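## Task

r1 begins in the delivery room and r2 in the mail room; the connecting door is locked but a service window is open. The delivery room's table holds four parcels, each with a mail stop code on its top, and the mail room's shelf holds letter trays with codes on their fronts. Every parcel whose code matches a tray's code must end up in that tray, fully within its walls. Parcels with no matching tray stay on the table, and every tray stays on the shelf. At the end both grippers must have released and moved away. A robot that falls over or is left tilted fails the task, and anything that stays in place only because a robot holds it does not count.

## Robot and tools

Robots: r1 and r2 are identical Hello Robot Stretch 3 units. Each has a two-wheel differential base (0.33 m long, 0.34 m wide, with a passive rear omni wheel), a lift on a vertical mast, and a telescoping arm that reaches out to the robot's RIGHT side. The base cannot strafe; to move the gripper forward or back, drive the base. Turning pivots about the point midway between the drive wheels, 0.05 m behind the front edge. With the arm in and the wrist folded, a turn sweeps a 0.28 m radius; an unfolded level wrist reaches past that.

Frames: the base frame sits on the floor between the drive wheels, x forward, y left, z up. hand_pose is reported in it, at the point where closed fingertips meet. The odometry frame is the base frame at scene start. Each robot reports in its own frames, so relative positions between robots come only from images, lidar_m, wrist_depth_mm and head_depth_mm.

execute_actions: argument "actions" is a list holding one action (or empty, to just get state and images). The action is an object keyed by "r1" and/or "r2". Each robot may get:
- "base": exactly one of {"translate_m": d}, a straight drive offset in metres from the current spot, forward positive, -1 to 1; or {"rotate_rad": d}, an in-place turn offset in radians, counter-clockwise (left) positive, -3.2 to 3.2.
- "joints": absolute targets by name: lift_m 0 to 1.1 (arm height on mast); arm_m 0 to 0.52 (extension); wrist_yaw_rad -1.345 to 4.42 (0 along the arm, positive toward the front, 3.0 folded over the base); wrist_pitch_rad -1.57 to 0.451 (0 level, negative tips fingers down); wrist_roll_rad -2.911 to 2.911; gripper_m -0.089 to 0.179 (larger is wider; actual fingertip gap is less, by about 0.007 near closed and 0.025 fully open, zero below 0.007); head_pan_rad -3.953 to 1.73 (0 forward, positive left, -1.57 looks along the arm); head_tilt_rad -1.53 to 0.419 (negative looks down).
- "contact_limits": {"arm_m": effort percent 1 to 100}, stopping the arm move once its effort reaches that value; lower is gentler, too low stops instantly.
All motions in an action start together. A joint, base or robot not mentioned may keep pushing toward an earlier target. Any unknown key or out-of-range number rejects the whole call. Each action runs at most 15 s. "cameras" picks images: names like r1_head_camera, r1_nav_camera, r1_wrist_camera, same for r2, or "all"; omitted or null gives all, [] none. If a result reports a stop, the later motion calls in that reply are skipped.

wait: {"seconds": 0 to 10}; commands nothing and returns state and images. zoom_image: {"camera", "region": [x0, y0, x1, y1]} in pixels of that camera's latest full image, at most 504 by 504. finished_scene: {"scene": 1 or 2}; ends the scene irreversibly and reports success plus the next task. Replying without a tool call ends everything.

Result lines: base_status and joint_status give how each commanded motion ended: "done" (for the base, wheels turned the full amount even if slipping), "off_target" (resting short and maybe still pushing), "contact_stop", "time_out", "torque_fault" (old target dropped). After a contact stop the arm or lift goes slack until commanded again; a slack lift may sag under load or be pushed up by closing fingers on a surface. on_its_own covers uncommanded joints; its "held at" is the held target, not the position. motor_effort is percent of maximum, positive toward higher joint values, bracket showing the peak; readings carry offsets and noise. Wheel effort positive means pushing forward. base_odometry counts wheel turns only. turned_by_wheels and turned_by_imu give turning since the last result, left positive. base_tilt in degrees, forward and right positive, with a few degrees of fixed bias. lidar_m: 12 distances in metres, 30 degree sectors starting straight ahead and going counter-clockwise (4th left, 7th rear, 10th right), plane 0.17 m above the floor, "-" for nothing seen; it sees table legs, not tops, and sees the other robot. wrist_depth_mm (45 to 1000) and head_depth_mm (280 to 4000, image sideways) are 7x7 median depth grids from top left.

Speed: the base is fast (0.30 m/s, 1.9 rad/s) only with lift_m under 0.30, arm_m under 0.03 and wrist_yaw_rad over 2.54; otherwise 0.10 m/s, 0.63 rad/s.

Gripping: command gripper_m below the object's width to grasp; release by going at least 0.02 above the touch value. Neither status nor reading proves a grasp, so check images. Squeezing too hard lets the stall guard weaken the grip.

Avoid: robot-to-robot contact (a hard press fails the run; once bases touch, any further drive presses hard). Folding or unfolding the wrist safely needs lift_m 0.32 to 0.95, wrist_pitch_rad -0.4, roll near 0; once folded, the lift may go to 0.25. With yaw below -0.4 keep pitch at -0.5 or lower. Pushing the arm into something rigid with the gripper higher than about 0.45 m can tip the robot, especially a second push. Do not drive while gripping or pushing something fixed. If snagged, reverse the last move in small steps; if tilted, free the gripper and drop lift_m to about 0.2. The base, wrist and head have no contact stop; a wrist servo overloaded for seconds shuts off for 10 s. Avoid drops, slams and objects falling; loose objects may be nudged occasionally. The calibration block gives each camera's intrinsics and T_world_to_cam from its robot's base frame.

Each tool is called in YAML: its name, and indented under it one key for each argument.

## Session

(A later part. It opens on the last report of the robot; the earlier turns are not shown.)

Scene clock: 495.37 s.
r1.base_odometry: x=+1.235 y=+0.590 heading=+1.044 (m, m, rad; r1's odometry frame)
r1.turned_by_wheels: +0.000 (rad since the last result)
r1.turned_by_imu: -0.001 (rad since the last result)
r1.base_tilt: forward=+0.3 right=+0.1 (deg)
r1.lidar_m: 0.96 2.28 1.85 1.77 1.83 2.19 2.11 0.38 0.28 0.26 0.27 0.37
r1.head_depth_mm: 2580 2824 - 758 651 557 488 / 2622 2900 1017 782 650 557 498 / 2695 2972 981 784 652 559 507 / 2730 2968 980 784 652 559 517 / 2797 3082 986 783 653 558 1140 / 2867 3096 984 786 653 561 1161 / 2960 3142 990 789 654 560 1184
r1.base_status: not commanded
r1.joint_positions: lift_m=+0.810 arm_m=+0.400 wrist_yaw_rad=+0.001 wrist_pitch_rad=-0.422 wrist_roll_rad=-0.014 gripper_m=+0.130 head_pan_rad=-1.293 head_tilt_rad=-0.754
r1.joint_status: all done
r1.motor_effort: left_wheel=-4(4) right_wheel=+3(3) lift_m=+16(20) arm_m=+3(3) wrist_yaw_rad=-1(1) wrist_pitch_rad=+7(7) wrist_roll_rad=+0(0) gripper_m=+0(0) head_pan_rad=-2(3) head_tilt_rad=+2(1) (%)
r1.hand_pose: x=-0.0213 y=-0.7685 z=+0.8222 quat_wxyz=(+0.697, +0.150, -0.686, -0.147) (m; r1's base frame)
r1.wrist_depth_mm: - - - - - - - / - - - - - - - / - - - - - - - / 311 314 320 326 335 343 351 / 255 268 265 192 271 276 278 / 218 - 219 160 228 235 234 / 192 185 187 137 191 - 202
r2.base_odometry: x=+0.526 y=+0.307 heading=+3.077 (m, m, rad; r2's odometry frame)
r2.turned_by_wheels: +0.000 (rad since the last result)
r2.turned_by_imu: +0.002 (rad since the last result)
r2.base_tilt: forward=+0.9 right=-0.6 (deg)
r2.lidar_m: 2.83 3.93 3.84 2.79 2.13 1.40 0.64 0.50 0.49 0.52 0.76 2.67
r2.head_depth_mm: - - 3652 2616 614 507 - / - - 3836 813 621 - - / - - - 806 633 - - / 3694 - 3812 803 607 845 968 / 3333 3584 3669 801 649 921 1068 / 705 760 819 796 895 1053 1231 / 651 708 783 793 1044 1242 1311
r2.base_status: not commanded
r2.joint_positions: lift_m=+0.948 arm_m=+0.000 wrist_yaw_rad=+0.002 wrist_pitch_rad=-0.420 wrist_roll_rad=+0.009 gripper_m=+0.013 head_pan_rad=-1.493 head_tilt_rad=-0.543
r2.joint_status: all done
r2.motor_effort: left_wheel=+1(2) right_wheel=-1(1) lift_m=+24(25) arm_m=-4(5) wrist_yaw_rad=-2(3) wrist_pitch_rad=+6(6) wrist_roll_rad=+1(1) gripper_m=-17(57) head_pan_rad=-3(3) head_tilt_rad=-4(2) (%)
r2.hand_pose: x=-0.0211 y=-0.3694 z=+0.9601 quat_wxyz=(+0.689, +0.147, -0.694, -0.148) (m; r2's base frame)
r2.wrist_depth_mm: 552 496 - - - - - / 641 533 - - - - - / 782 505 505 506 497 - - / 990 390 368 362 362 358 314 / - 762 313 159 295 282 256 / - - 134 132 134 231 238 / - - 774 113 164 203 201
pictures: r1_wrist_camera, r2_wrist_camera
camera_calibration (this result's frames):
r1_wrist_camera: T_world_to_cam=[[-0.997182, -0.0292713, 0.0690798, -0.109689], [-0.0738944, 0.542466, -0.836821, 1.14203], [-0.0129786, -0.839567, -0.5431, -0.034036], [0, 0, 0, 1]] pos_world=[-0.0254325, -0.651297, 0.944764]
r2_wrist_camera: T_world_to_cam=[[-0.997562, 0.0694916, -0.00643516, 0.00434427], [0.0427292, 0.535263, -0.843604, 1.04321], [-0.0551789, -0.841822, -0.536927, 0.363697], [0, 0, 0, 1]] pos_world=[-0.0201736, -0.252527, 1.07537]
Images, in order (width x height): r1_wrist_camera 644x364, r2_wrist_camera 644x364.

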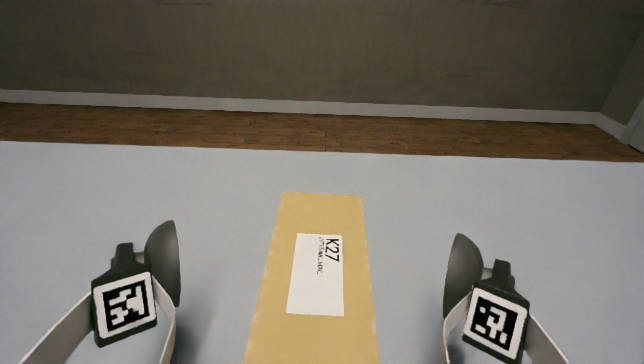

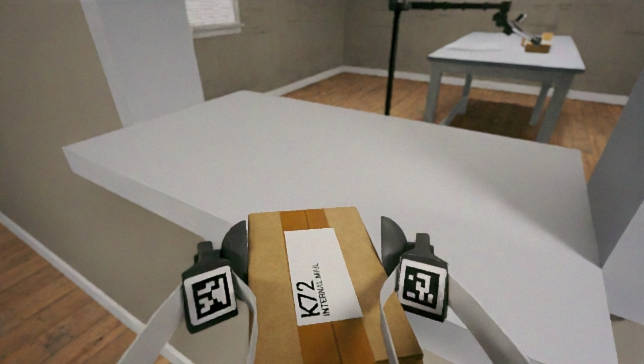

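execute_actions:
  actions:
    - {"r1":{"base":{"translate_m":0.3},"joints":{"lift_m":0.9,"head_pan_rad":-1.1,"head_tilt_rad":-0.75}},"r2":{"base":{"rotate_rad":0.937},"joints":{"wrist_yaw_rad":2.62,"wrist_pitch_rad":-0.4,"head_pan_rad":0.0,"head_tilt_rad":-0.3}}}
  cameras: ["r1_head_camera","r2_head_camera","r2_wrist_camera"]

Scene clock: 512.43 s.
r1.base_odometry: x=+1.386 y=+0.849 heading=+1.044 (m, m, rad; r1's odometry frame)
r1.turned_by_wheels: +0.000 (rad since the last result)
r1.turned_by_imu: +0.000 (rad since the last result)
r1.base_tilt: forward=+0.3 right=+0.1 (deg)
r1.lidar_m: 1.90 1.97 1.86 1.78 1.84 2.49 2.40 0.38 0.27 0.26 0.27 0.36
r1.head_depth_mm: 2634 2846 975 780 651 557 488 / 2676 2949 983 782 651 558 489 / 2800 3028 979 784 651 558 506 / 2918 3170 948 783 651 559 1143 / 3086 3225 983 787 653 559 1181 / 3000 3067 982 785 653 571 1197 / 2614 2785 981 786 655 585 1169
r1.base_status: done
r1.joint_positions: lift_m=+0.900 arm_m=+0.400 wrist_yaw_rad=+0.001 wrist_pitch_rad=-0.422 wrist_roll_rad=-0.014 gripper_m=+0.130 head_pan_rad=-1.107 head_tilt_rad=-0.754
r1.joint_status: all done
r1.motor_effort: left_wheel=-4(4) right_wheel=+3(9) lift_m=+35(34) arm_m=+4(3) wrist_yaw_rad=-1(1) wrist_pitch_rad=+7(7) wrist_roll_rad=+1(0) gripper_m=+0(0) head_pan_rad=+2(19) head_tilt_rad=+1(2) (%)
r1.hand_pose: x=-0.0213 y=-0.7685 z=+0.9114 quat_wxyz=(+0.697, +0.150, -0.686, -0.147) (m; r1's base frame)
r1.wrist_depth_mm: - - - - - - - / - - - - - - - / - - - - - - - / - - - - - - - / 381 397 387 402 405 408 420 / 326 - 329 334 342 348 352 / 287 275 286 290 291 - 299
r2.base_odometry: x=+0.526 y=+0.307 heading=-2.269 (m, m, rad; r2's odometry frame)
r2.turned_by_wheels: +0.937 (rad since the last result)
r2.turned_by_imu: +0.931 (rad since the last result)
r2.base_tilt: forward=+0.9 right=-0.6 (deg)
r2.lidar_m: 3.85 3.11 2.19 2.12 0.72 0.51 0.49 0.50 0.67 1.70 2.74 3.65
r2.head_depth_mm: 3464 3556 3823 3971 2876 2078 1617 / 3362 3588 3755 3955 2843 2069 1611 / 3335 3572 3634 3889 2841 2057 1616 / 3359 3485 3630 3865 2880 2054 1607 / 3342 3516 3773 3832 2845 2034 1608 / 3366 3462 3639 3807 2854 2043 1611 / 3295 3479 3674 3859 2785 2052 1601
r2.base_status: done
r2.joint_positions: lift_m=+0.948 arm_m=+0.000 wrist_yaw_rad=+2.617 wrist_pitch_rad=-0.420 wrist_roll_rad=+0.009 gripper_m=+0.013 head_pan_rad=-0.007 head_tilt_rad=-0.310
r2.joint_status: all done
r2.motor_effort: left_wheel=-3(7) right_wheel=+2(5) lift_m=+24(24) arm_m=-3(4) wrist_yaw_rad=+4(6) wrist_pitch_rad=+6(7) wrist_roll_rad=+1(1) gripper_m=-17(16) head_pan_rad=+5(51) head_tilt_rad=+4(21) (%)
r2.hand_pose: x=+0.0911 y=+0.0488 z=+0.9601 quat_wxyz=(+0.322, +0.709, -0.038, +0.627) (m; r2's base frame)
r2.wrist_depth_mm: - - - - - - - / - - - - - - - / - - - - - - - / - - - - - - - / - - - 159 - - - / - - 135 132 134 - - / - - - 113 - - -
pictures: r1_head_camera (sideways: a quarter turn clockwise sets it upright), r2_head_camera (sideways: a quarter turn clockwise sets it upright), r2_wrist_camera
camera_calibration (this result's frames):
r1_head_camera: T_world_to_cam=[[-0.272383, 0.615202, -0.73982, 0.990231], [0.908795, 0.417064, 0.012217, -0.0164243], [0.316068, -0.669017, -0.672694, 0.828279], [0, 0, 0, 1]] pos_world=[0.022856, -0.0482099, 1.28997]
r2_head_camera: T_world_to_cam=[[-0.295274, -0.0325926, -0.954857, 1.2675], [0.0129072, 0.999191, -0.0380972, 0.0515457], [0.955325, -0.0235736, -0.294614, 0.335196], [0, 0, 0, 1]] pos_world=[0.0533742, -0.00229097, 1.311]
r2_wrist_camera: T_world_to_cam=[[0.827337, -0.56167, -0.00642702, -0.0482534], [-0.306074, -0.441192, -0.843604, 0.894008], [0.470991, 0.699912, -0.536927, 0.598754], [0, 0, 0, 1]] pos_world=[0.0315461, -0.0517485, 1.07537]
Images, in order (width x height): r1_head_camera 896x504, r2_head_camera 896x504, r2_wrist_camera 644x364.

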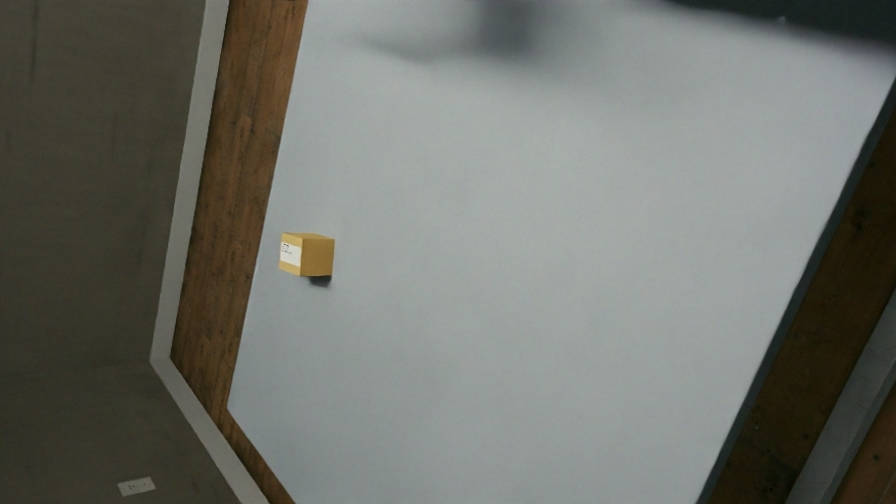

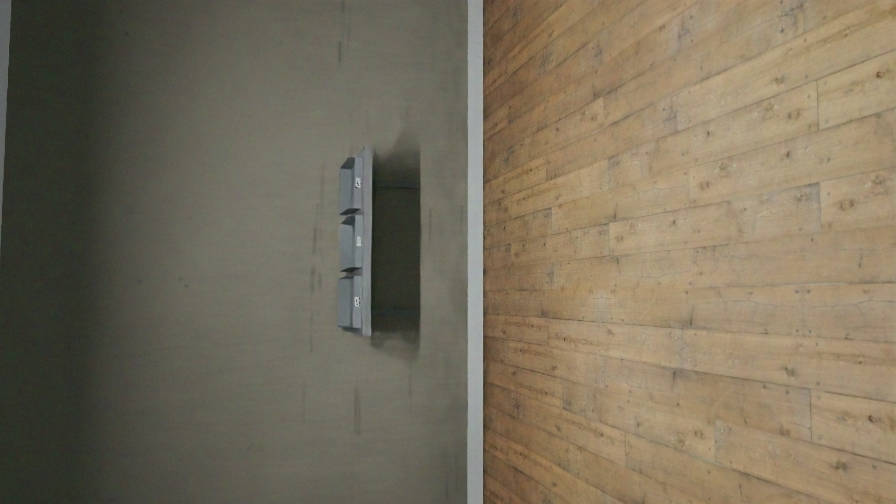

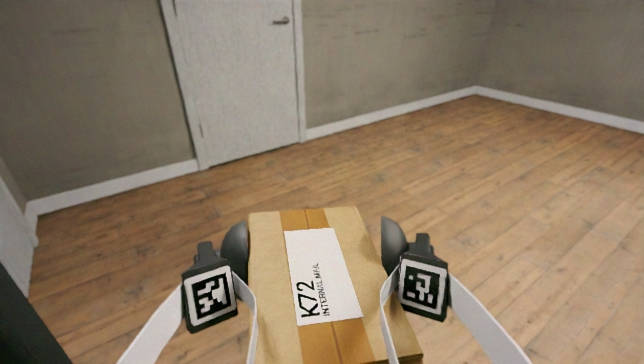

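execute_actions:
  actions: []

Scene clock: 525.93 s.
r1.base_odometry: x=+1.386 y=+0.849 heading=+1.044 (m, m, rad; r1's odometry frame)
r1.turned_by_wheels: +0.000 (rad since the last result)
r1.turned_by_imu: +0.000 (rad since the last result)
r1.base_tilt: forward=+0.3 right=+0.0 (deg)
r1.lidar_m: 1.91 1.97 1.85 1.78 1.84 2.49 2.40 0.38 0.27 0.26 0.27 0.36
r1.head_depth_mm: 2620 2827 979 781 650 558 488 / 2684 2940 980 780 651 558 488 / 2789 3024 977 784 651 558 507 / 2945 3139 948 783 652 559 1144 / 3062 3226 984 783 653 559 1177 / 2957 3131 983 785 653 572 1204 / 2609 2784 990 786 653 585 1165
r1.base_status: done
r1.joint_positions: lift_m=+0.900 arm_m=+0.400 wrist_yaw_rad=+0.001 wrist_pitch_rad=-0.422 wrist_roll_rad=-0.014 gripper_m=+0.130 head_pan_rad=-1.107 head_tilt_rad=-0.754
r1.joint_status: all done
r1.motor_effort: left_wheel=-4(4) right_wheel=+3(9) lift_m=+35(34) arm_m=+3(3) wrist_yaw_rad=-1(1) wrist_pitch_rad=+7(7) wrist_roll_rad=+0(0) gripper_m=+0(0) head_pan_rad=+2(19) head_tilt_rad=+2(2) (%)
r1.hand_pose: x=-0.0213 y=-0.7685 z=+0.9114 quat_wxyz=(+0.697, +0.150, -0.686, -0.147) (m; r1's base frame)
r1.wrist_depth_mm: - - - - - - - / - - - - - - - / - - - - - - - / - - - - - - - / 382 401 391 398 412 417 421 / 323 - 333 335 338 351 350 / 285 277 287 288 291 - 300
r2.base_odometry: x=+0.526 y=+0.307 heading=-2.269 (m, m, rad; r2's odometry frame)
r2.turned_by_wheels: +0.000 (rad since the last result)
r2.turned_by_imu: +0.001 (rad since the last result)
r2.base_tilt: forward=+0.9 right=-0.7 (deg)
r2.lidar_m: 3.86 3.13 2.20 2.12 0.72 0.51 0.49 0.50 0.67 1.70 2.74 3.68
r2.head_depth_mm: 3421 3588 3802 3923 2885 2107 1631 / 3464 3516 3765 3932 2875 2054 1617 / 3422 3586 3668 3892 2862 2066 1611 / 3393 3547 3743 3855 2825 2067 1600 / 3387 3489 3702 3788 2826 2046 1600 / 3341 3517 3700 3722 2839 2052 1597 / 3337 3501 3620 3757 2804 2036 1600
r2.base_status: done
r2.joint_positions: lift_m=+0.948 arm_m=+0.000 wrist_yaw_rad=+2.617 wrist_pitch_rad=-0.420 wrist_roll_rad=+0.009 gripper_m=+0.013 head_pan_rad=-0.007 head_tilt_rad=-0.310
r2.joint_status: all done
r2.motor_effort: left_wheel=-3(7) right_wheel=+2(5) lift_m=+24(24) arm_m=-3(4) wrist_yaw_rad=+4(6) wrist_pitch_rad=+6(7) wrist_roll_rad=+1(1) gripper_m=-15(16) head_pan_rad=+5(51) head_tilt_rad=+4(21) (%)
r2.hand_pose: x=+0.0911 y=+0.0488 z=+0.9601 quat_wxyz=(+0.322, +0.709, -0.038, +0.627) (m; r2's base frame)
r2.wrist_depth_mm: - - - - - - - / - - - - - - - / - - - - - - - / - - - - - - - / - - - 159 - - - / - - 134 132 134 - - / - - - 113 - - -
pictures: r1_head_camera (sideways: a quarter turn clockwise sets it upright), r1_nav_camera (sideways: a quarter turn counterclockwise sets it upright), r1_wrist_camera, r2_head_camera (sideways: a quarter turn clockwise sets it upright), r2_nav_camera (sideways: a quarter turn counterclockwise sets it upright), r2_wrist_camera
camera_calibration (this result's frames):
r1_head_camera: T_world_to_cam=[[-0.272383, 0.615202, -0.73982, 0.990232], [0.908795, 0.417063, 0.012217, -0.0164244], [0.316068, -0.669017, -0.672694, 0.828279], [0, 0, 0, 1]] pos_world=[0.022856, -0.0482099, 1.28997]
r1_nav_camera: T_world_to_cam=[[0.327462, -0.589595, 0.738341, -0.921128], [-0.87583, -0.482609, 0.00305753, 0.0541739], [0.354527, -0.647662, -0.674421, 0.833124], [0, 0, 0, 1]] pos_world=[0.0537163, 0.0226361, 1.24182]
r1_wrist_camera: T_world_to_cam=[[-0.997182, -0.0292713, 0.0690798, -0.115845], [-0.0738944, 0.542466, -0.836821, 1.2166], [-0.0129786, -0.839568, -0.5431, 0.0143577], [0, 0, 0, 1]] pos_world=[-0.0254325, -0.651302, 1.03388]
r2_head_camera: T_world_to_cam=[[-0.295274, -0.0325926, -0.954857, 1.2675], [0.012907, 0.999191, -0.0380972, 0.0515457], [0.955326, -0.0235734, -0.294614, 0.335196], [0, 0, 0, 1]] pos_world=[0.0533742, -0.00229096, 1.311]
r2_nav_camera: T_world_to_cam=[[0.325797, -0.023205, 0.945155, -1.18637], [-0.0117971, -0.999721, -0.0204782, 0.0722148], [0.945366, -0.00447834, -0.32598, 0.370118], [0, 0, 0, 1]] pos_world=[0.0374708, 0.0463224, 1.24343]
r2_wrist_camera: T_world_to_cam=[[0.827337, -0.56167, -0.00642693, -0.0482535], [-0.306074, -0.441192, -0.843604, 0.894008], [0.470992, 0.699912, -0.536927, 0.598754], [0, 0, 0, 1]] pos_world=[0.0315461, -0.0517485, 1.07537]
Images, in order (width x height): r1_head_camera 896x504, r1_nav_camera 672x504, r1_wrist_camera 644x364, r2_head_camera 896x504, r2_nav_camera 672x504, r2_wrist_camera 644x364.

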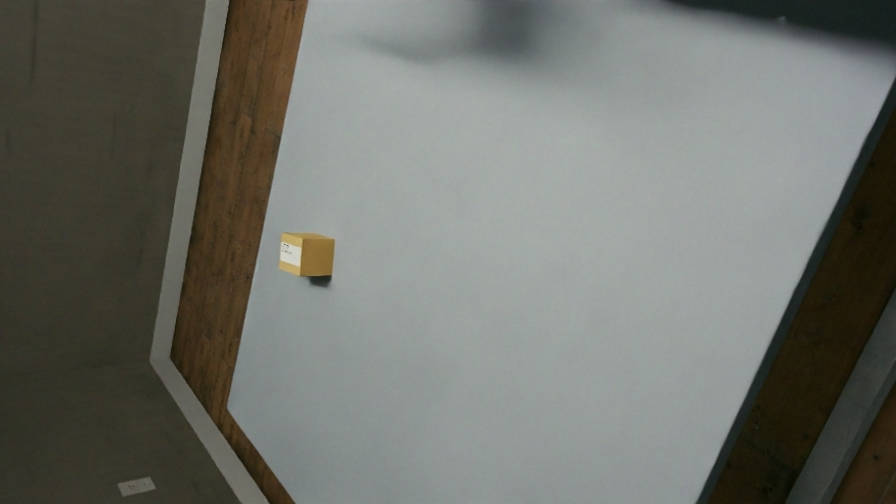

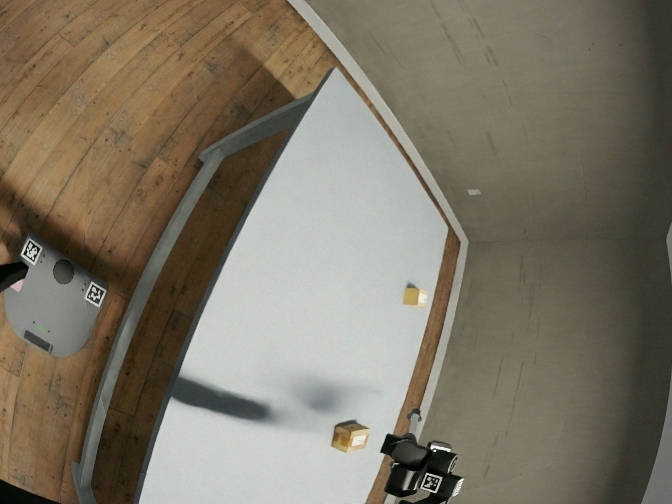

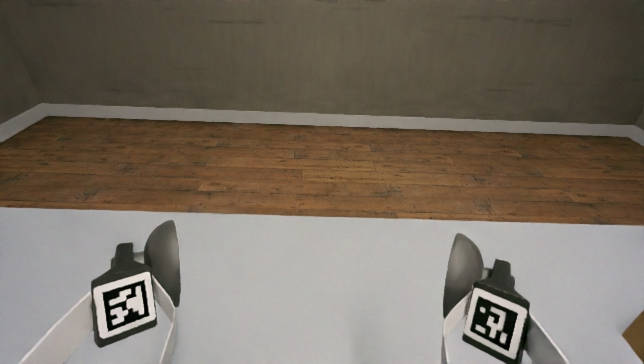

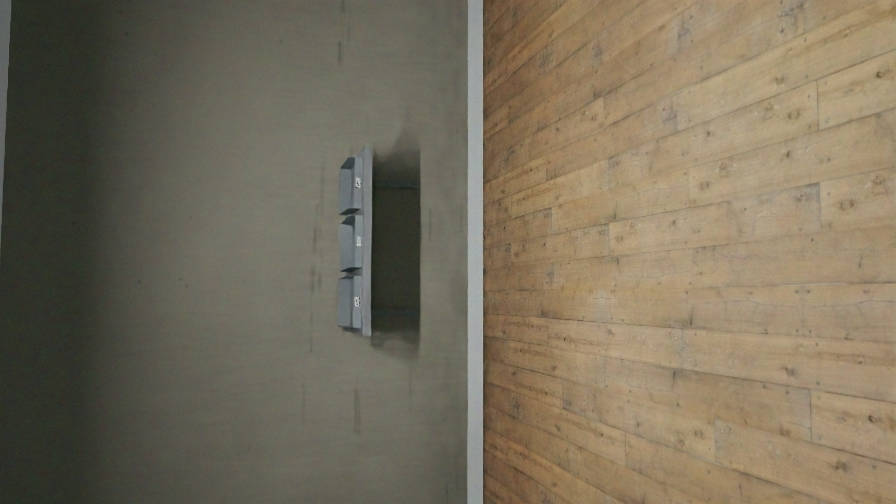

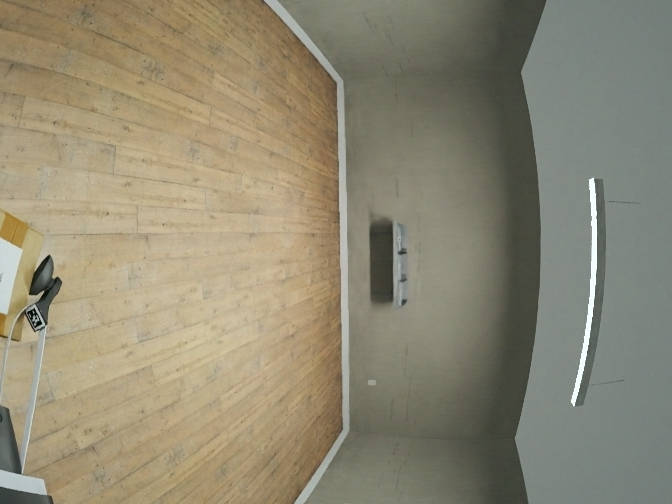

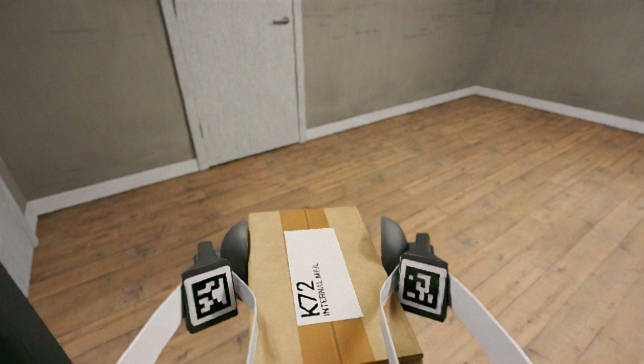

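execute_actions:
  actions:
    - {"r1":{"base":{"translate_m":0.4},"joints":{"arm_m":0.44,"head_pan_rad":-1.45,"head_tilt_rad":-0.75}},"r2":{"base":{"translate_m":0.7},"joints":{"lift_m":0.28}}}
  cameras: ["r1_head_camera","r1_wrist_camera","r2_nav_camera","r2_wrist_camera"]

Scene clock: 546.27 s.
r1.base_odometry: x=+1.587 y=+1.195 heading=+1.044 (m, m, rad; r1's odometry frame)
r1.turned_by_wheels: +0.000 (rad since the last result)
r1.turned_by_imu: -0.001 (rad since the last result)
r1.base_tilt: forward=+0.3 right=+0.1 (deg)
r1.lidar_m: 1.51 1.56 1.85 1.79 1.84 2.49 1.06 0.36 0.26 0.25 0.26 0.35
r1.head_depth_mm: 2615 - 944 781 651 557 488 / 2665 - 946 783 652 557 498 / 2656 2942 895 785 651 558 498 / 2660 2956 980 785 652 559 498 / 2719 2949 986 785 653 559 508 / 2720 2957 985 786 655 560 508 / 2734 2981 2425 787 655 561 519
r1.base_status: done
r1.joint_positions: lift_m=+0.900 arm_m=+0.440 wrist_yaw_rad=+0.001 wrist_pitch_rad=-0.422 wrist_roll_rad=-0.014 gripper_m=+0.130 head_pan_rad=-1.443 head_tilt_rad=-0.754
r1.joint_status: all done
r1.motor_effort: left_wheel=-4(4) right_wheel=+3(9) lift_m=+35(35) arm_m=+3(5) wrist_yaw_rad=-1(1) wrist_pitch_rad=+7(7) wrist_roll_rad=+0(0) gripper_m=+0(0) head_pan_rad=-2(20) head_tilt_rad=+1(0) (%)
r1.hand_pose: x=-0.0213 y=-0.8085 z=+0.9114 quat_wxyz=(+0.697, +0.150, -0.686, -0.147) (m; r1's base frame)
r1.wrist_depth_mm: - - - - - - - / - - - - - - - / - - - - - - - / - - - - - - - / - - - - - - - / 321 - 331 335 340 352 349 / 286 275 286 282 292 - 300
r2.base_odometry: x=+0.076 y=-0.229 heading=-2.269 (m, m, rad; r2's odometry frame)
r2.turned_by_wheels: +0.000 (rad since the last result)
r2.turned_by_imu: +0.003 (rad since the last result)
r2.base_tilt: forward=+0.8 right=-0.7 (deg)
r2.lidar_m: 3.15 3.12 2.21 2.12 1.71 1.24 1.18 1.22 1.64 2.64 2.71 3.30
r2.head_depth_mm: 2741 2970 3113 3179 2909 2075 1623 / 2755 2909 3131 3196 2897 2054 1620 / 2756 2874 3019 3183 2873 2081 1620 / 2738 2883 3014 3199 2835 2070 1605 / 2724 2865 3036 3157 2881 2053 1593 / 2724 2909 2971 3166 2830 2033 1600 / 2681 2840 2977 3145 2785 2020 1604
r2.base_status: done
r2.joint_positions: lift_m=+0.280 arm_m=+0.000 wrist_yaw_rad=+2.617 wrist_pitch_rad=-0.420 wrist_roll_rad=+0.009 gripper_m=+0.013 head_pan_rad=-0.007 head_tilt_rad=-0.309
r2.joint_status: all done
r2.motor_effort: left_wheel=-3(10) right_wheel=+1(5) lift_m=+18(23) arm_m=-3(3) wrist_yaw_rad=+1(3) wrist_pitch_rad=+7(7) wrist_roll_rad=+1(1) gripper_m=-16(16) head_pan_rad=+5(4) head_tilt_rad=+3(4) (%)
r2.hand_pose: x=+0.0909 y=+0.0488 z=+0.2923 quat_wxyz=(+0.322, +0.709, -0.038, +0.627) (m; r2's base frame)
r2.wrist_depth_mm: - - - - - - - / - - - - - - - / - - - - - - - / 833 834 841 839 827 819 823 / 650 660 627 159 669 654 640 / 542 544 135 131 134 523 534 / 460 471 435 113 274 450 452
pictures: r1_head_camera (sideways: a quarter turn clockwise sets it upright), r1_wrist_camera, r2_nav_camera (sideways: a quarter turn counterclockwise sets it upright), r2_wrist_camera
camera_calibration (this result's frames):
r1_head_camera: T_world_to_cam=[[-0.0544403, 0.670585, -0.739832, 0.988918], [0.995469, 0.0942946, 0.0122176, -0.0169539], [0.0779552, -0.735815, -0.67268, 0.829714], [0, 0, 0, 1]] pos_world=[0.00603355, -0.051039, 1.28997]
r1_wrist_camera: T_world_to_cam=[[-0.997182, -0.0292713, 0.0690797, -0.117016], [-0.0738943, 0.542466, -0.836821, 1.2383], [-0.0129785, -0.839568, -0.5431, -0.0192214], [0, 0, 0, 1]] pos_world=[-0.0254325, -0.691298, 1.03388]
r2_nav_camera: T_world_to_cam=[[0.324629, -0.0231792, 0.945557, -1.18689], [-0.0117175, -0.999722, -0.0204841, 0.072222], [0.945769, -0.00442984, -0.32481, 0.368593], [0, 0, 0, 1]] pos_world=[0.0375405, 0.0463236, 1.24347]
r2_wrist_camera: T_world_to_cam=[[0.827767, -0.561036, -0.00636129, -0.0524706], [-0.30612, -0.442098, -0.843113, 0.330464], [0.470205, 0.699848, -0.537699, 0.24059], [0, 0, 0, 1]] pos_world=[0.0314689, -0.0517165, 0.40765]
Images, in order (width x height): r1_head_camera 896x504, r1_wrist_camera 644x364, r2_nav_camera 672x504, r2_wrist_camera 644x364.

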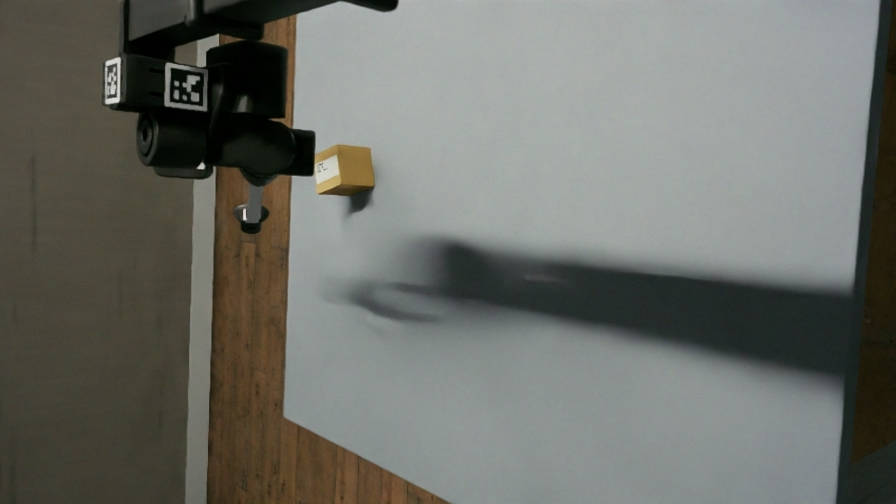

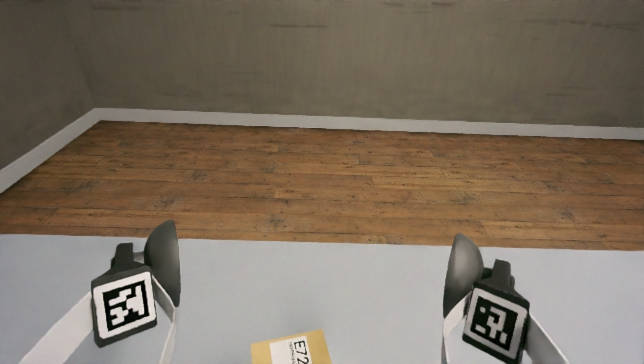

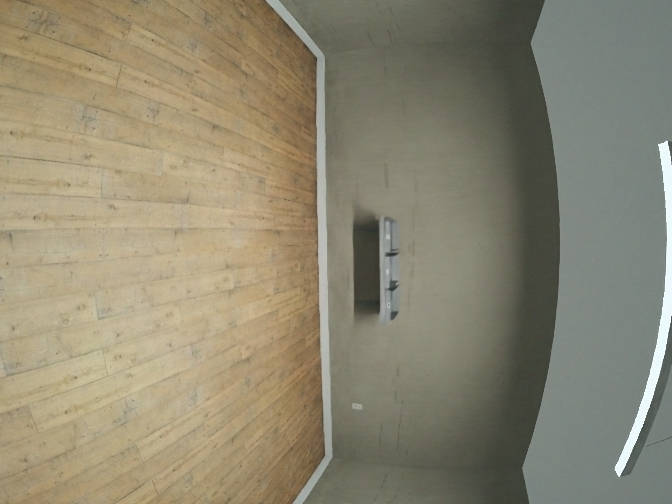

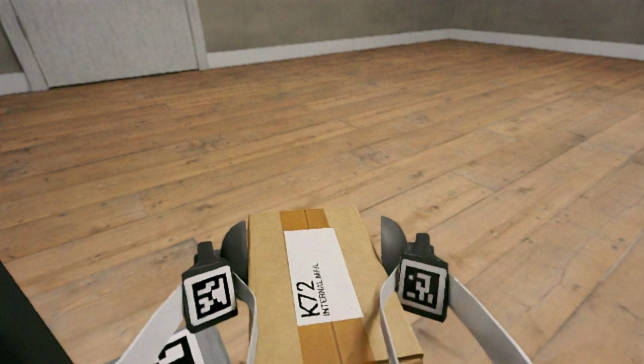

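zoom_image:
  camera: "r1_wrist_camera"
  region: [230, 310, 350, 364]

Region (230, 310, 350, 364) of r1_wrist_camera's 644x364 image, scaled by 4.200; it fills the top 227 rows of this view, and the rest is white.

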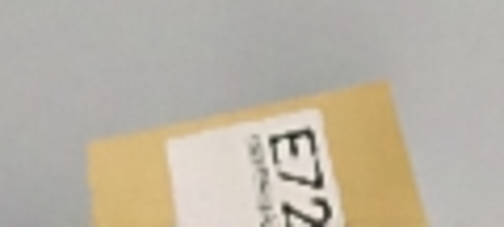

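execute_actions:
  actions:
    - {"r1":{"joints":{"arm_m":0.35}},"r2":{"base":{"translate_m":1.0},"joints":{"head_tilt_rad":-0.2}}}
  cameras: ["r1_wrist_camera","r2_head_camera"]

Scene clock: 560.87 s.
r1.base_odometry: x=+1.587 y=+1.195 heading=+1.044 (m, m, rad; r1's odometry frame)
r1.turned_by_wheels: +0.000 (rad since the last result)
r1.turned_by_imu: -0.001 (rad since the last result)
r1.base_tilt: forward=+0.3 right=+0.1 (deg)
r1.lidar_m: 1.51 1.56 1.86 1.79 1.85 2.50 1.06 0.37 0.26 0.25 0.26 0.35
r1.head_depth_mm: 2615 2800 912 782 651 557 488 / 2639 2868 - 783 651 559 497 / 2653 2917 912 784 654 558 497 / 2666 2949 980 785 652 559 499 / 2693 2961 989 784 654 561 508 / 2734 2969 984 786 652 559 509 / 2740 2979 2424 787 654 561 519
r1.base_status: not commanded
r1.joint_positions: lift_m=+0.900 arm_m=+0.350 wrist_yaw_rad=+0.001 wrist_pitch_rad=-0.422 wrist_roll_rad=-0.014 gripper_m=+0.130 head_pan_rad=-1.443 head_tilt_rad=-0.754
r1.joint_status: all done
r1.motor_effort: left_wheel=-3(4) right_wheel=+3(3) lift_m=+35(35) arm_m=-3(7) wrist_yaw_rad=+0(1) wrist_pitch_rad=+7(7) wrist_roll_rad=+0(0) gripper_m=+0(0) head_pan_rad=-3(2) head_tilt_rad=+1(1) (%)
r1.hand_pose: x=-0.0213 y=-0.7193 z=+0.9114 quat_wxyz=(+0.697, +0.150, -0.686, -0.147) (m; r1's base frame)
r1.wrist_depth_mm: - - - - - - - / - - - - - - - / - - - - - - - / - - - - - - - / 383 399 389 402 407 412 415 / 325 - 331 281 340 353 352 / 285 276 286 284 292 - 298
r2.base_odometry: x=-0.567 y=-0.995 heading=-2.270 (m, m, rad; r2's odometry frame)
r2.turned_by_wheels: +0.000 (rad since the last result)
r2.turned_by_imu: +0.002 (rad since the last result)
r2.base_tilt: forward=+0.8 right=-0.6 (deg)
r2.lidar_m: 2.15 2.21 2.27 2.17 2.22 2.28 2.18 2.25 2.73 2.61 2.69 2.25
r2.head_depth_mm: 1961 2023 2104 2160 2226 2272 1816 / 1931 2007 2090 2123 2217 2278 1811 / 1923 1979 2063 2116 2209 2282 1792 / 1931 1988 2066 2111 2186 2256 1800 / 1914 1968 2009 2098 2175 2236 1791 / 1902 1965 2019 2095 2142 2249 1791 / 1892 1954 2024 2070 2151 2201 1789
r2.base_status: done
r2.joint_positions: lift_m=+0.280 arm_m=+0.000 wrist_yaw_rad=+2.617 wrist_pitch_rad=-0.420 wrist_roll_rad=+0.009 gripper_m=+0.013 head_pan_rad=-0.007 head_tilt_rad=-0.210
r2.joint_status: all done
r2.motor_effort: left_wheel=-3(8) right_wheel=+2(7) lift_m=+18(18) arm_m=-3(3) wrist_yaw_rad=+2(3) wrist_pitch_rad=+6(6) wrist_roll_rad=+1(1) gripper_m=-16(16) head_pan_rad=+5(6) head_tilt_rad=+4(13) (%)
r2.hand_pose: x=+0.0909 y=+0.0488 z=+0.2923 quat_wxyz=(+0.322, +0.709, -0.038, +0.627) (m; r2's base frame)
r2.wrist_depth_mm: - - - - - - - / - - - - - - - / - - - - - - - / 837 843 848 843 830 809 813 / 656 663 630 158 683 642 637 / 538 534 134 132 134 531 533 / 464 462 437 113 273 449 446
pictures: r1_wrist_camera, r2_head_camera (sideways: a quarter turn clockwise sets it upright)
camera_calibration (this result's frames):
r1_wrist_camera: T_world_to_cam=[[-0.997182, -0.0292713, 0.0690798, -0.114404], [-0.0738944, 0.542466, -0.836821, 1.18989], [-0.0129786, -0.839568, -0.5431, 0.0556953], [0, 0, 0, 1]] pos_world=[-0.0254325, -0.602065, 1.03388]
r2_head_camera: T_world_to_cam=[[-0.198773, -0.0332929, -0.97948, 1.2991], [0.0165617, 0.999166, -0.037323, 0.0505204], [0.979906, -0.0236407, -0.198055, 0.209369], [0, 0, 0, 1]] pos_world=[0.0522262, -0.00227791, 1.31579]
Images, in order (width x height): r1_wrist_camera 644x364, r2_head_camera 896x504.

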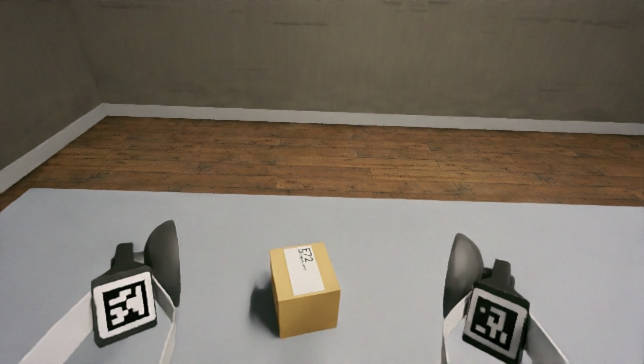

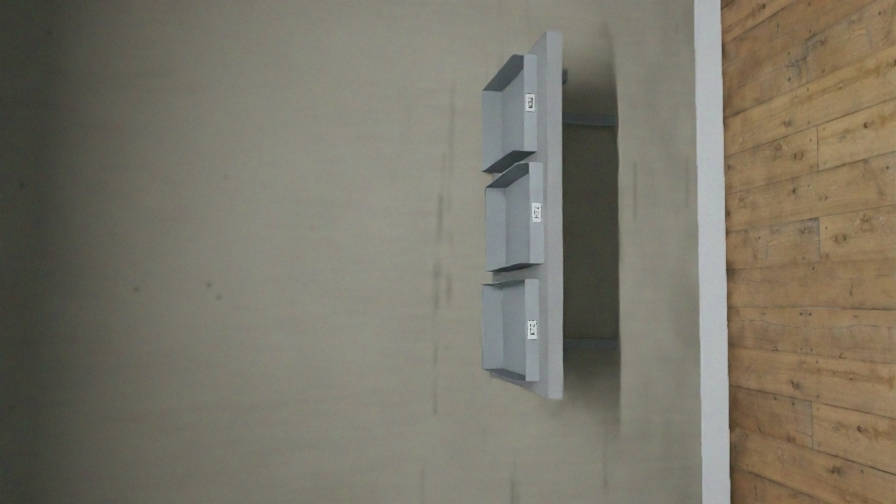

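zoom_image:
  camera: "r2_head_camera"
  region: [500, 70, 580, 360]

zoom_image:
  camera: "r1_wrist_camera"
  region: [250, 230, 360, 340]

Region (500, 70, 580, 360) of r2_head_camera's 896x504 image, scaled by 1.738, with more detail than that image has; it fills the left 139 columns of this view, and the rest is white.

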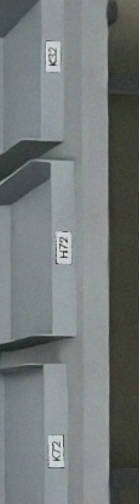

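Region (250, 230, 360, 340) of r1_wrist_camera's 644x364 image, scaled by 4.582.

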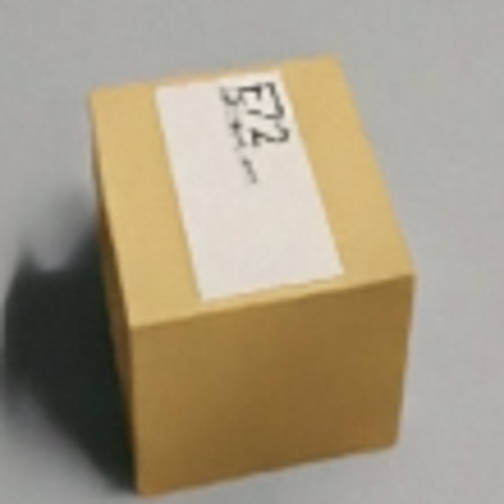

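zoom_image:
  camera: "r2_head_camera"
  region: [515, 190, 555, 235]

zoom_image:
  camera: "r2_head_camera"
  region: [512, 80, 552, 125]

zoom_image:
  camera: "r2_head_camera"
  region: [512, 308, 552, 353]

Region (515, 190, 555, 235) of r2_head_camera's 896x504 image, scaled by 11.200, with more detail than that image has.

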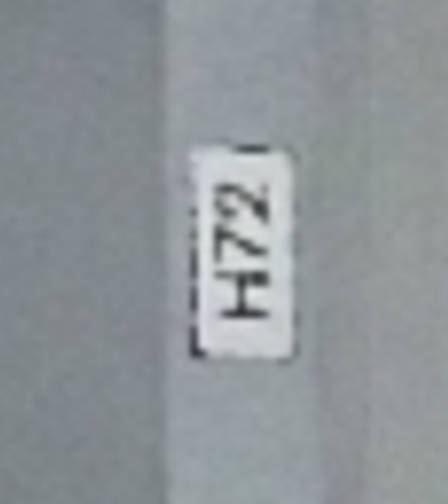

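Region (512, 80, 552, 125) of r2_head_camera's 896x504 image, scaled by 11.200, with more detail than that image has.

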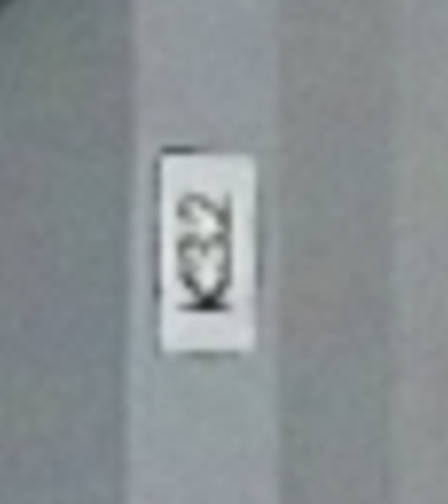

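Region (512, 308, 552, 353) of r2_head_camera's 896x504 image, scaled by 11.200, with more detail than that image has.

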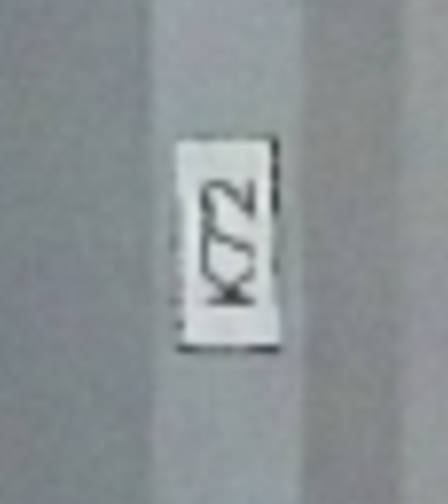

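execute_actions:
  actions:
    - {"r1":{"joints":{"arm_m":0.25,"lift_m":0.95}},"r2":{"base":{"rotate_rad":0.125}}}
  cameras: []

execute_actions:
  actions:
    - {"r1":{"base":{"translate_m":-0.45},"joints":{"arm_m":0.05,"head_pan_rad":-1.6,"head_tilt_rad":-0.7}},"r2":{"base":{"translate_m":1.0}}}
  cameras: ["r1_head_camera","r2_head_camera","r2_nav_camera"]

Scene clock: 598.03 s.
r1.base_odometry: x=+1.587 y=+1.195 heading=+1.044 (m, m, rad; r1's odometry frame)
r1.turned_by_wheels: +0.000 (rad since the last result)
r1.turned_by_imu: -0.001 (rad since the last result)
r1.base_tilt: forward=+0.2 right=+0.1 (deg)
r1.lidar_m: 1.51 1.56 1.87 1.78 1.84 2.49 1.06 0.36 0.26 0.25 0.26 0.35
r1.head_depth_mm: 2587 - - 783 651 557 488 / 2629 2842 - 782 651 558 497 / 2640 2933 1786 783 653 559 497 / 2695 2933 981 787 653 560 507 / 2698 2953 988 783 652 559 508 / 2695 2971 986 786 653 561 509 / 2718 2987 2424 786 654 561 519
r1.base_status: not commanded
r1.joint_positions: lift_m=+0.950 arm_m=+0.250 wrist_yaw_rad=+0.001 wrist_pitch_rad=-0.422 wrist_roll_rad=-0.014 gripper_m=+0.130 head_pan_rad=-1.443 head_tilt_rad=-0.754
r1.joint_status: all done
r1.motor_effort: left_wheel=-3(4) right_wheel=+3(3) lift_m=+35(37) arm_m=-3(1) wrist_yaw_rad=+0(1) wrist_pitch_rad=+7(7) wrist_roll_rad=+0(0) gripper_m=+0(0) head_pan_rad=-4(2) head_tilt_rad=+2(1) (%)
r1.hand_pose: x=-0.0213 y=-0.6193 z=+0.9614 quat_wxyz=(+0.697, +0.150, -0.686, -0.147) (m; r1's base frame)
r1.wrist_depth_mm: - - - - - - - / - - - - - - - / - - - - - - - / - 558 - - - - - / 466 467 465 455 480 491 501 / 384 - 390 390 400 416 411 / 330 331 342 346 347 - 355
r2.base_odometry: x=-0.567 y=-0.995 heading=-2.145 (m, m, rad; r2's odometry frame)
r2.turned_by_wheels: +0.125 (rad since the last result)
r2.turned_by_imu: +0.125 (rad since the last result)
r2.base_tilt: forward=+0.9 right=-0.6 (deg)
r2.lidar_m: 2.15 2.29 2.21 2.17 2.29 2.22 2.18 2.33 2.65 2.61 2.79 2.18
r2.head_depth_mm: 1875 1917 2016 2075 2150 2205 1798 / 1902 1955 2032 2090 2183 2212 1821 / 1917 1946 2041 2078 2193 2251 1798 / 1900 1991 2048 2122 2211 2243 1802 / 1926 1991 2058 2145 2204 2241 1805 / 1943 1996 2060 2134 2216 2276 1793 / 1933 2027 2081 2153 2217 2284 1797
r2.base_status: done
r2.joint_positions: lift_m=+0.280 arm_m=+0.000 wrist_yaw_rad=+2.617 wrist_pitch_rad=-0.420 wrist_roll_rad=+0.009 gripper_m=+0.013 head_pan_rad=-0.007 head_tilt_rad=-0.210
r2.joint_status: not commanded
r2.motor_effort: left_wheel=-3(11) right_wheel=+2(5) lift_m=+18(18) arm_m=-3(3) wrist_yaw_rad=+3(2) wrist_pitch_rad=+6(7) wrist_roll_rad=+1(1) gripper_m=-17(16) head_pan_rad=+5(5) head_tilt_rad=+4(4) (%)
r2.hand_pose: x=+0.0909 y=+0.0488 z=+0.2923 quat_wxyz=(+0.322, +0.709, -0.038, +0.627) (m; r2's base frame)
r2.wrist_depth_mm: - - - - - - - / - - - - - - - / - - - - - - - / 876 830 837 849 833 832 815 / 659 651 627 160 667 643 646 / 533 540 134 132 134 534 526 / 463 467 435 113 272 445 452
pictures: none
No camera images: the call's "cameras" was empty. Leave "cameras" out to get every camera's image.

Scene clock: 603.50 s.
r1.base_odometry: x=+1.361 y=+0.806 heading=+1.044 (m, m, rad; r1's odometry frame)
r1.turned_by_wheels: +0.000 (rad since the last result)
r1.turned_by_imu: -0.003 (rad since the last result)
r1.base_tilt: forward=+0.3 right=+0.1 (deg)
r1.lidar_m: 1.96 2.02 1.85 1.78 1.84 2.46 2.35 0.38 0.27 0.26 0.27 0.36
r1.head_depth_mm: 2738 3055 1073 - - - 490 / 2704 2964 1071 - - - 490 / 2631 2989 2653 - - - 491 / 2645 2957 2612 - - 579 502 / 2636 2920 2641 838 683 578 502 / 2606 2909 2652 839 684 579 502 / 2598 2854 2663 841 684 581 503
r1.base_status: done
r1.joint_positions: lift_m=+0.950 arm_m=+0.050 wrist_yaw_rad=+0.001 wrist_pitch_rad=-0.422 wrist_roll_rad=-0.014 gripper_m=+0.130 head_pan_rad=-1.593 head_tilt_rad=-0.705
r1.joint_status: all done
r1.motor_effort: left_wheel=-3(8) right_wheel=+3(3) lift_m=+35(35) arm_m=-3(3) wrist_yaw_rad=-1(1) wrist_pitch_rad=+7(7) wrist_roll_rad=+0(0) gripper_m=+1(0) head_pan_rad=-2(14) head_tilt_rad=+2(8) (%)
r1.hand_pose: x=-0.0213 y=-0.4193 z=+0.9614 quat_wxyz=(+0.697, +0.150, -0.686, -0.147) (m; r1's base frame)
r1.wrist_depth_mm: - - - - - - - / - - - - - - - / 722 712 - - - - - / 552 560 574 540 605 553 626 / 447 474 465 463 485 490 500 / 384 - 392 400 404 415 418 / 334 327 340 345 346 - 358
r2.base_odometry: x=-1.110 y=-1.835 heading=-2.145 (m, m, rad; r2's odometry frame)
r2.turned_by_wheels: +0.000 (rad since the last result)
r2.turned_by_imu: +0.001 (rad since the last result)
r2.base_tilt: forward=+1.0 right=-0.7 (deg)
r2.lidar_m: 1.15 1.23 1.81 2.08 2.22 3.24 3.18 3.39 2.74 2.70 1.51 1.17
r2.head_depth_mm: 992 1020 1055 1094 1120 1014 739 / 990 1034 1054 1099 1132 986 765 / 1003 1035 1076 1105 1134 1012 762 / 1010 1043 1073 1117 1145 1007 784 / 1013 1051 1082 1121 1161 1186 784 / 1024 1057 1084 1133 1165 1208 1267 / 1028 1059 1089 1129 1175 1215 1258
r2.base_status: done
r2.joint_positions: lift_m=+0.280 arm_m=+0.000 wrist_yaw_rad=+2.617 wrist_pitch_rad=-0.420 wrist_roll_rad=+0.009 gripper_m=+0.013 head_pan_rad=-0.007 head_tilt_rad=-0.210
r2.joint_status: not commanded
r2.motor_effort: left_wheel=-3(8) right_wheel=+2(6) lift_m=+18(18) arm_m=-3(3) wrist_yaw_rad=+3(4) wrist_pitch_rad=+7(6) wrist_roll_rad=+1(1) gripper_m=-16(16) head_pan_rad=+5(4) head_tilt_rad=+4(5) (%)
r2.hand_pose: x=+0.0909 y=+0.0488 z=+0.2923 quat_wxyz=(+0.322, +0.709, -0.038, +0.627) (m; r2's base frame)
r2.wrist_depth_mm: - - - - - - 897 / - - - - - - 907 / - - - - - - 937 / 844 840 835 835 848 837 821 / 654 649 628 159 670 646 633 / 536 531 134 132 133 531 525 / 461 466 431 113 271 451 445
pictures: r1_head_camera (sideways: a quarter turn clockwise sets it upright), r2_head_camera (sideways: a quarter turn clockwise sets it upright), r2_nav_camera (sideways: a quarter turn counterclockwise sets it upright)
camera_calibration (this result's frames):
r1_head_camera: T_world_to_cam=[[0.0456047, 0.633837, -0.772121, 1.03039], [0.998393, -0.054958, 0.013854, -0.0191029], [-0.033653, -0.771511, -0.635325, 0.781804], [0, 0, 0, 1]] pos_world=[-0.0016084, -0.0509804, 1.29255]
r2_head_camera: T_world_to_cam=[[-0.198638, -0.033316, -0.979507, 1.29913], [0.0164552, 0.999168, -0.0373218, 0.0505194], [0.979935, -0.0235315, -0.197924, 0.209198], [0, 0, 0, 1]] pos_world=[0.0522246, -0.00227275, 1.3158]
r2_nav_camera: T_world_to_cam=[[0.229986, -0.0224805, 0.972934, -1.22208], [-0.00951315, -0.999737, -0.020851, 0.0726889], [0.973147, -0.00446022, -0.23014, 0.245211], [0, 0, 0, 1]] pos_world=[0.0431253, 0.0462907, 1.24695]
Images, in order (width x height): r1_head_camera 896x504, r2_head_camera 896x504, r2_nav_camera 672x504.

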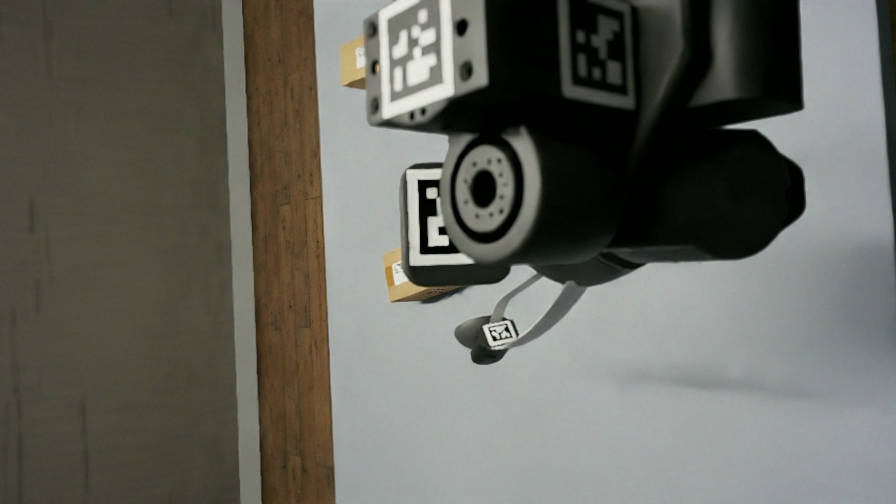

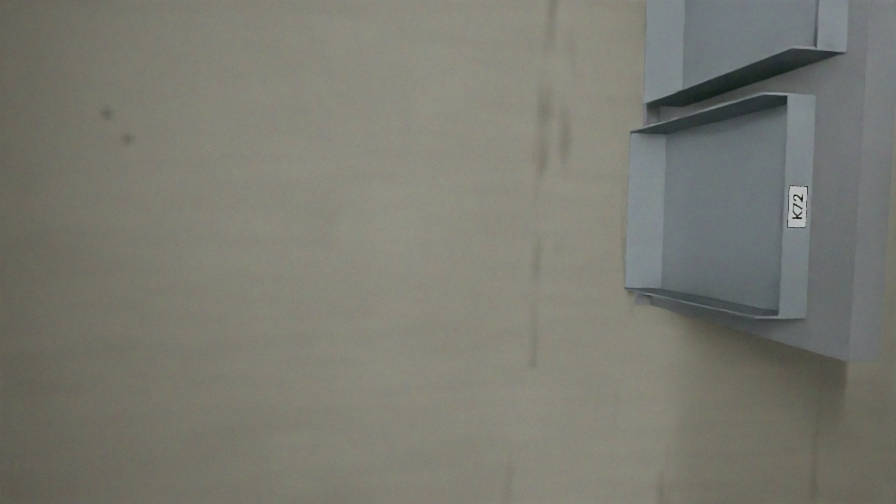

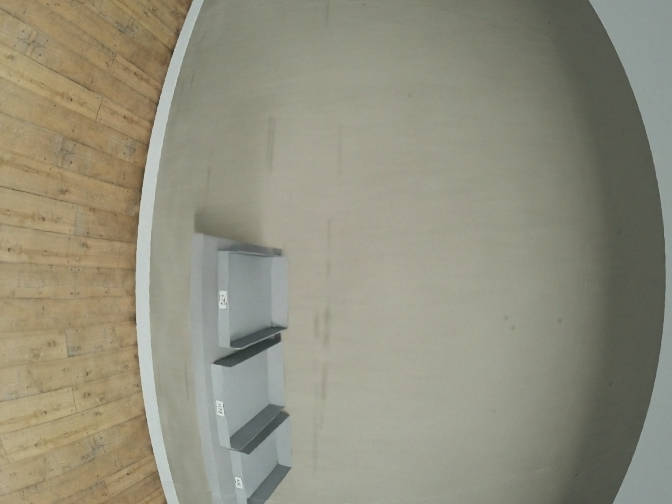

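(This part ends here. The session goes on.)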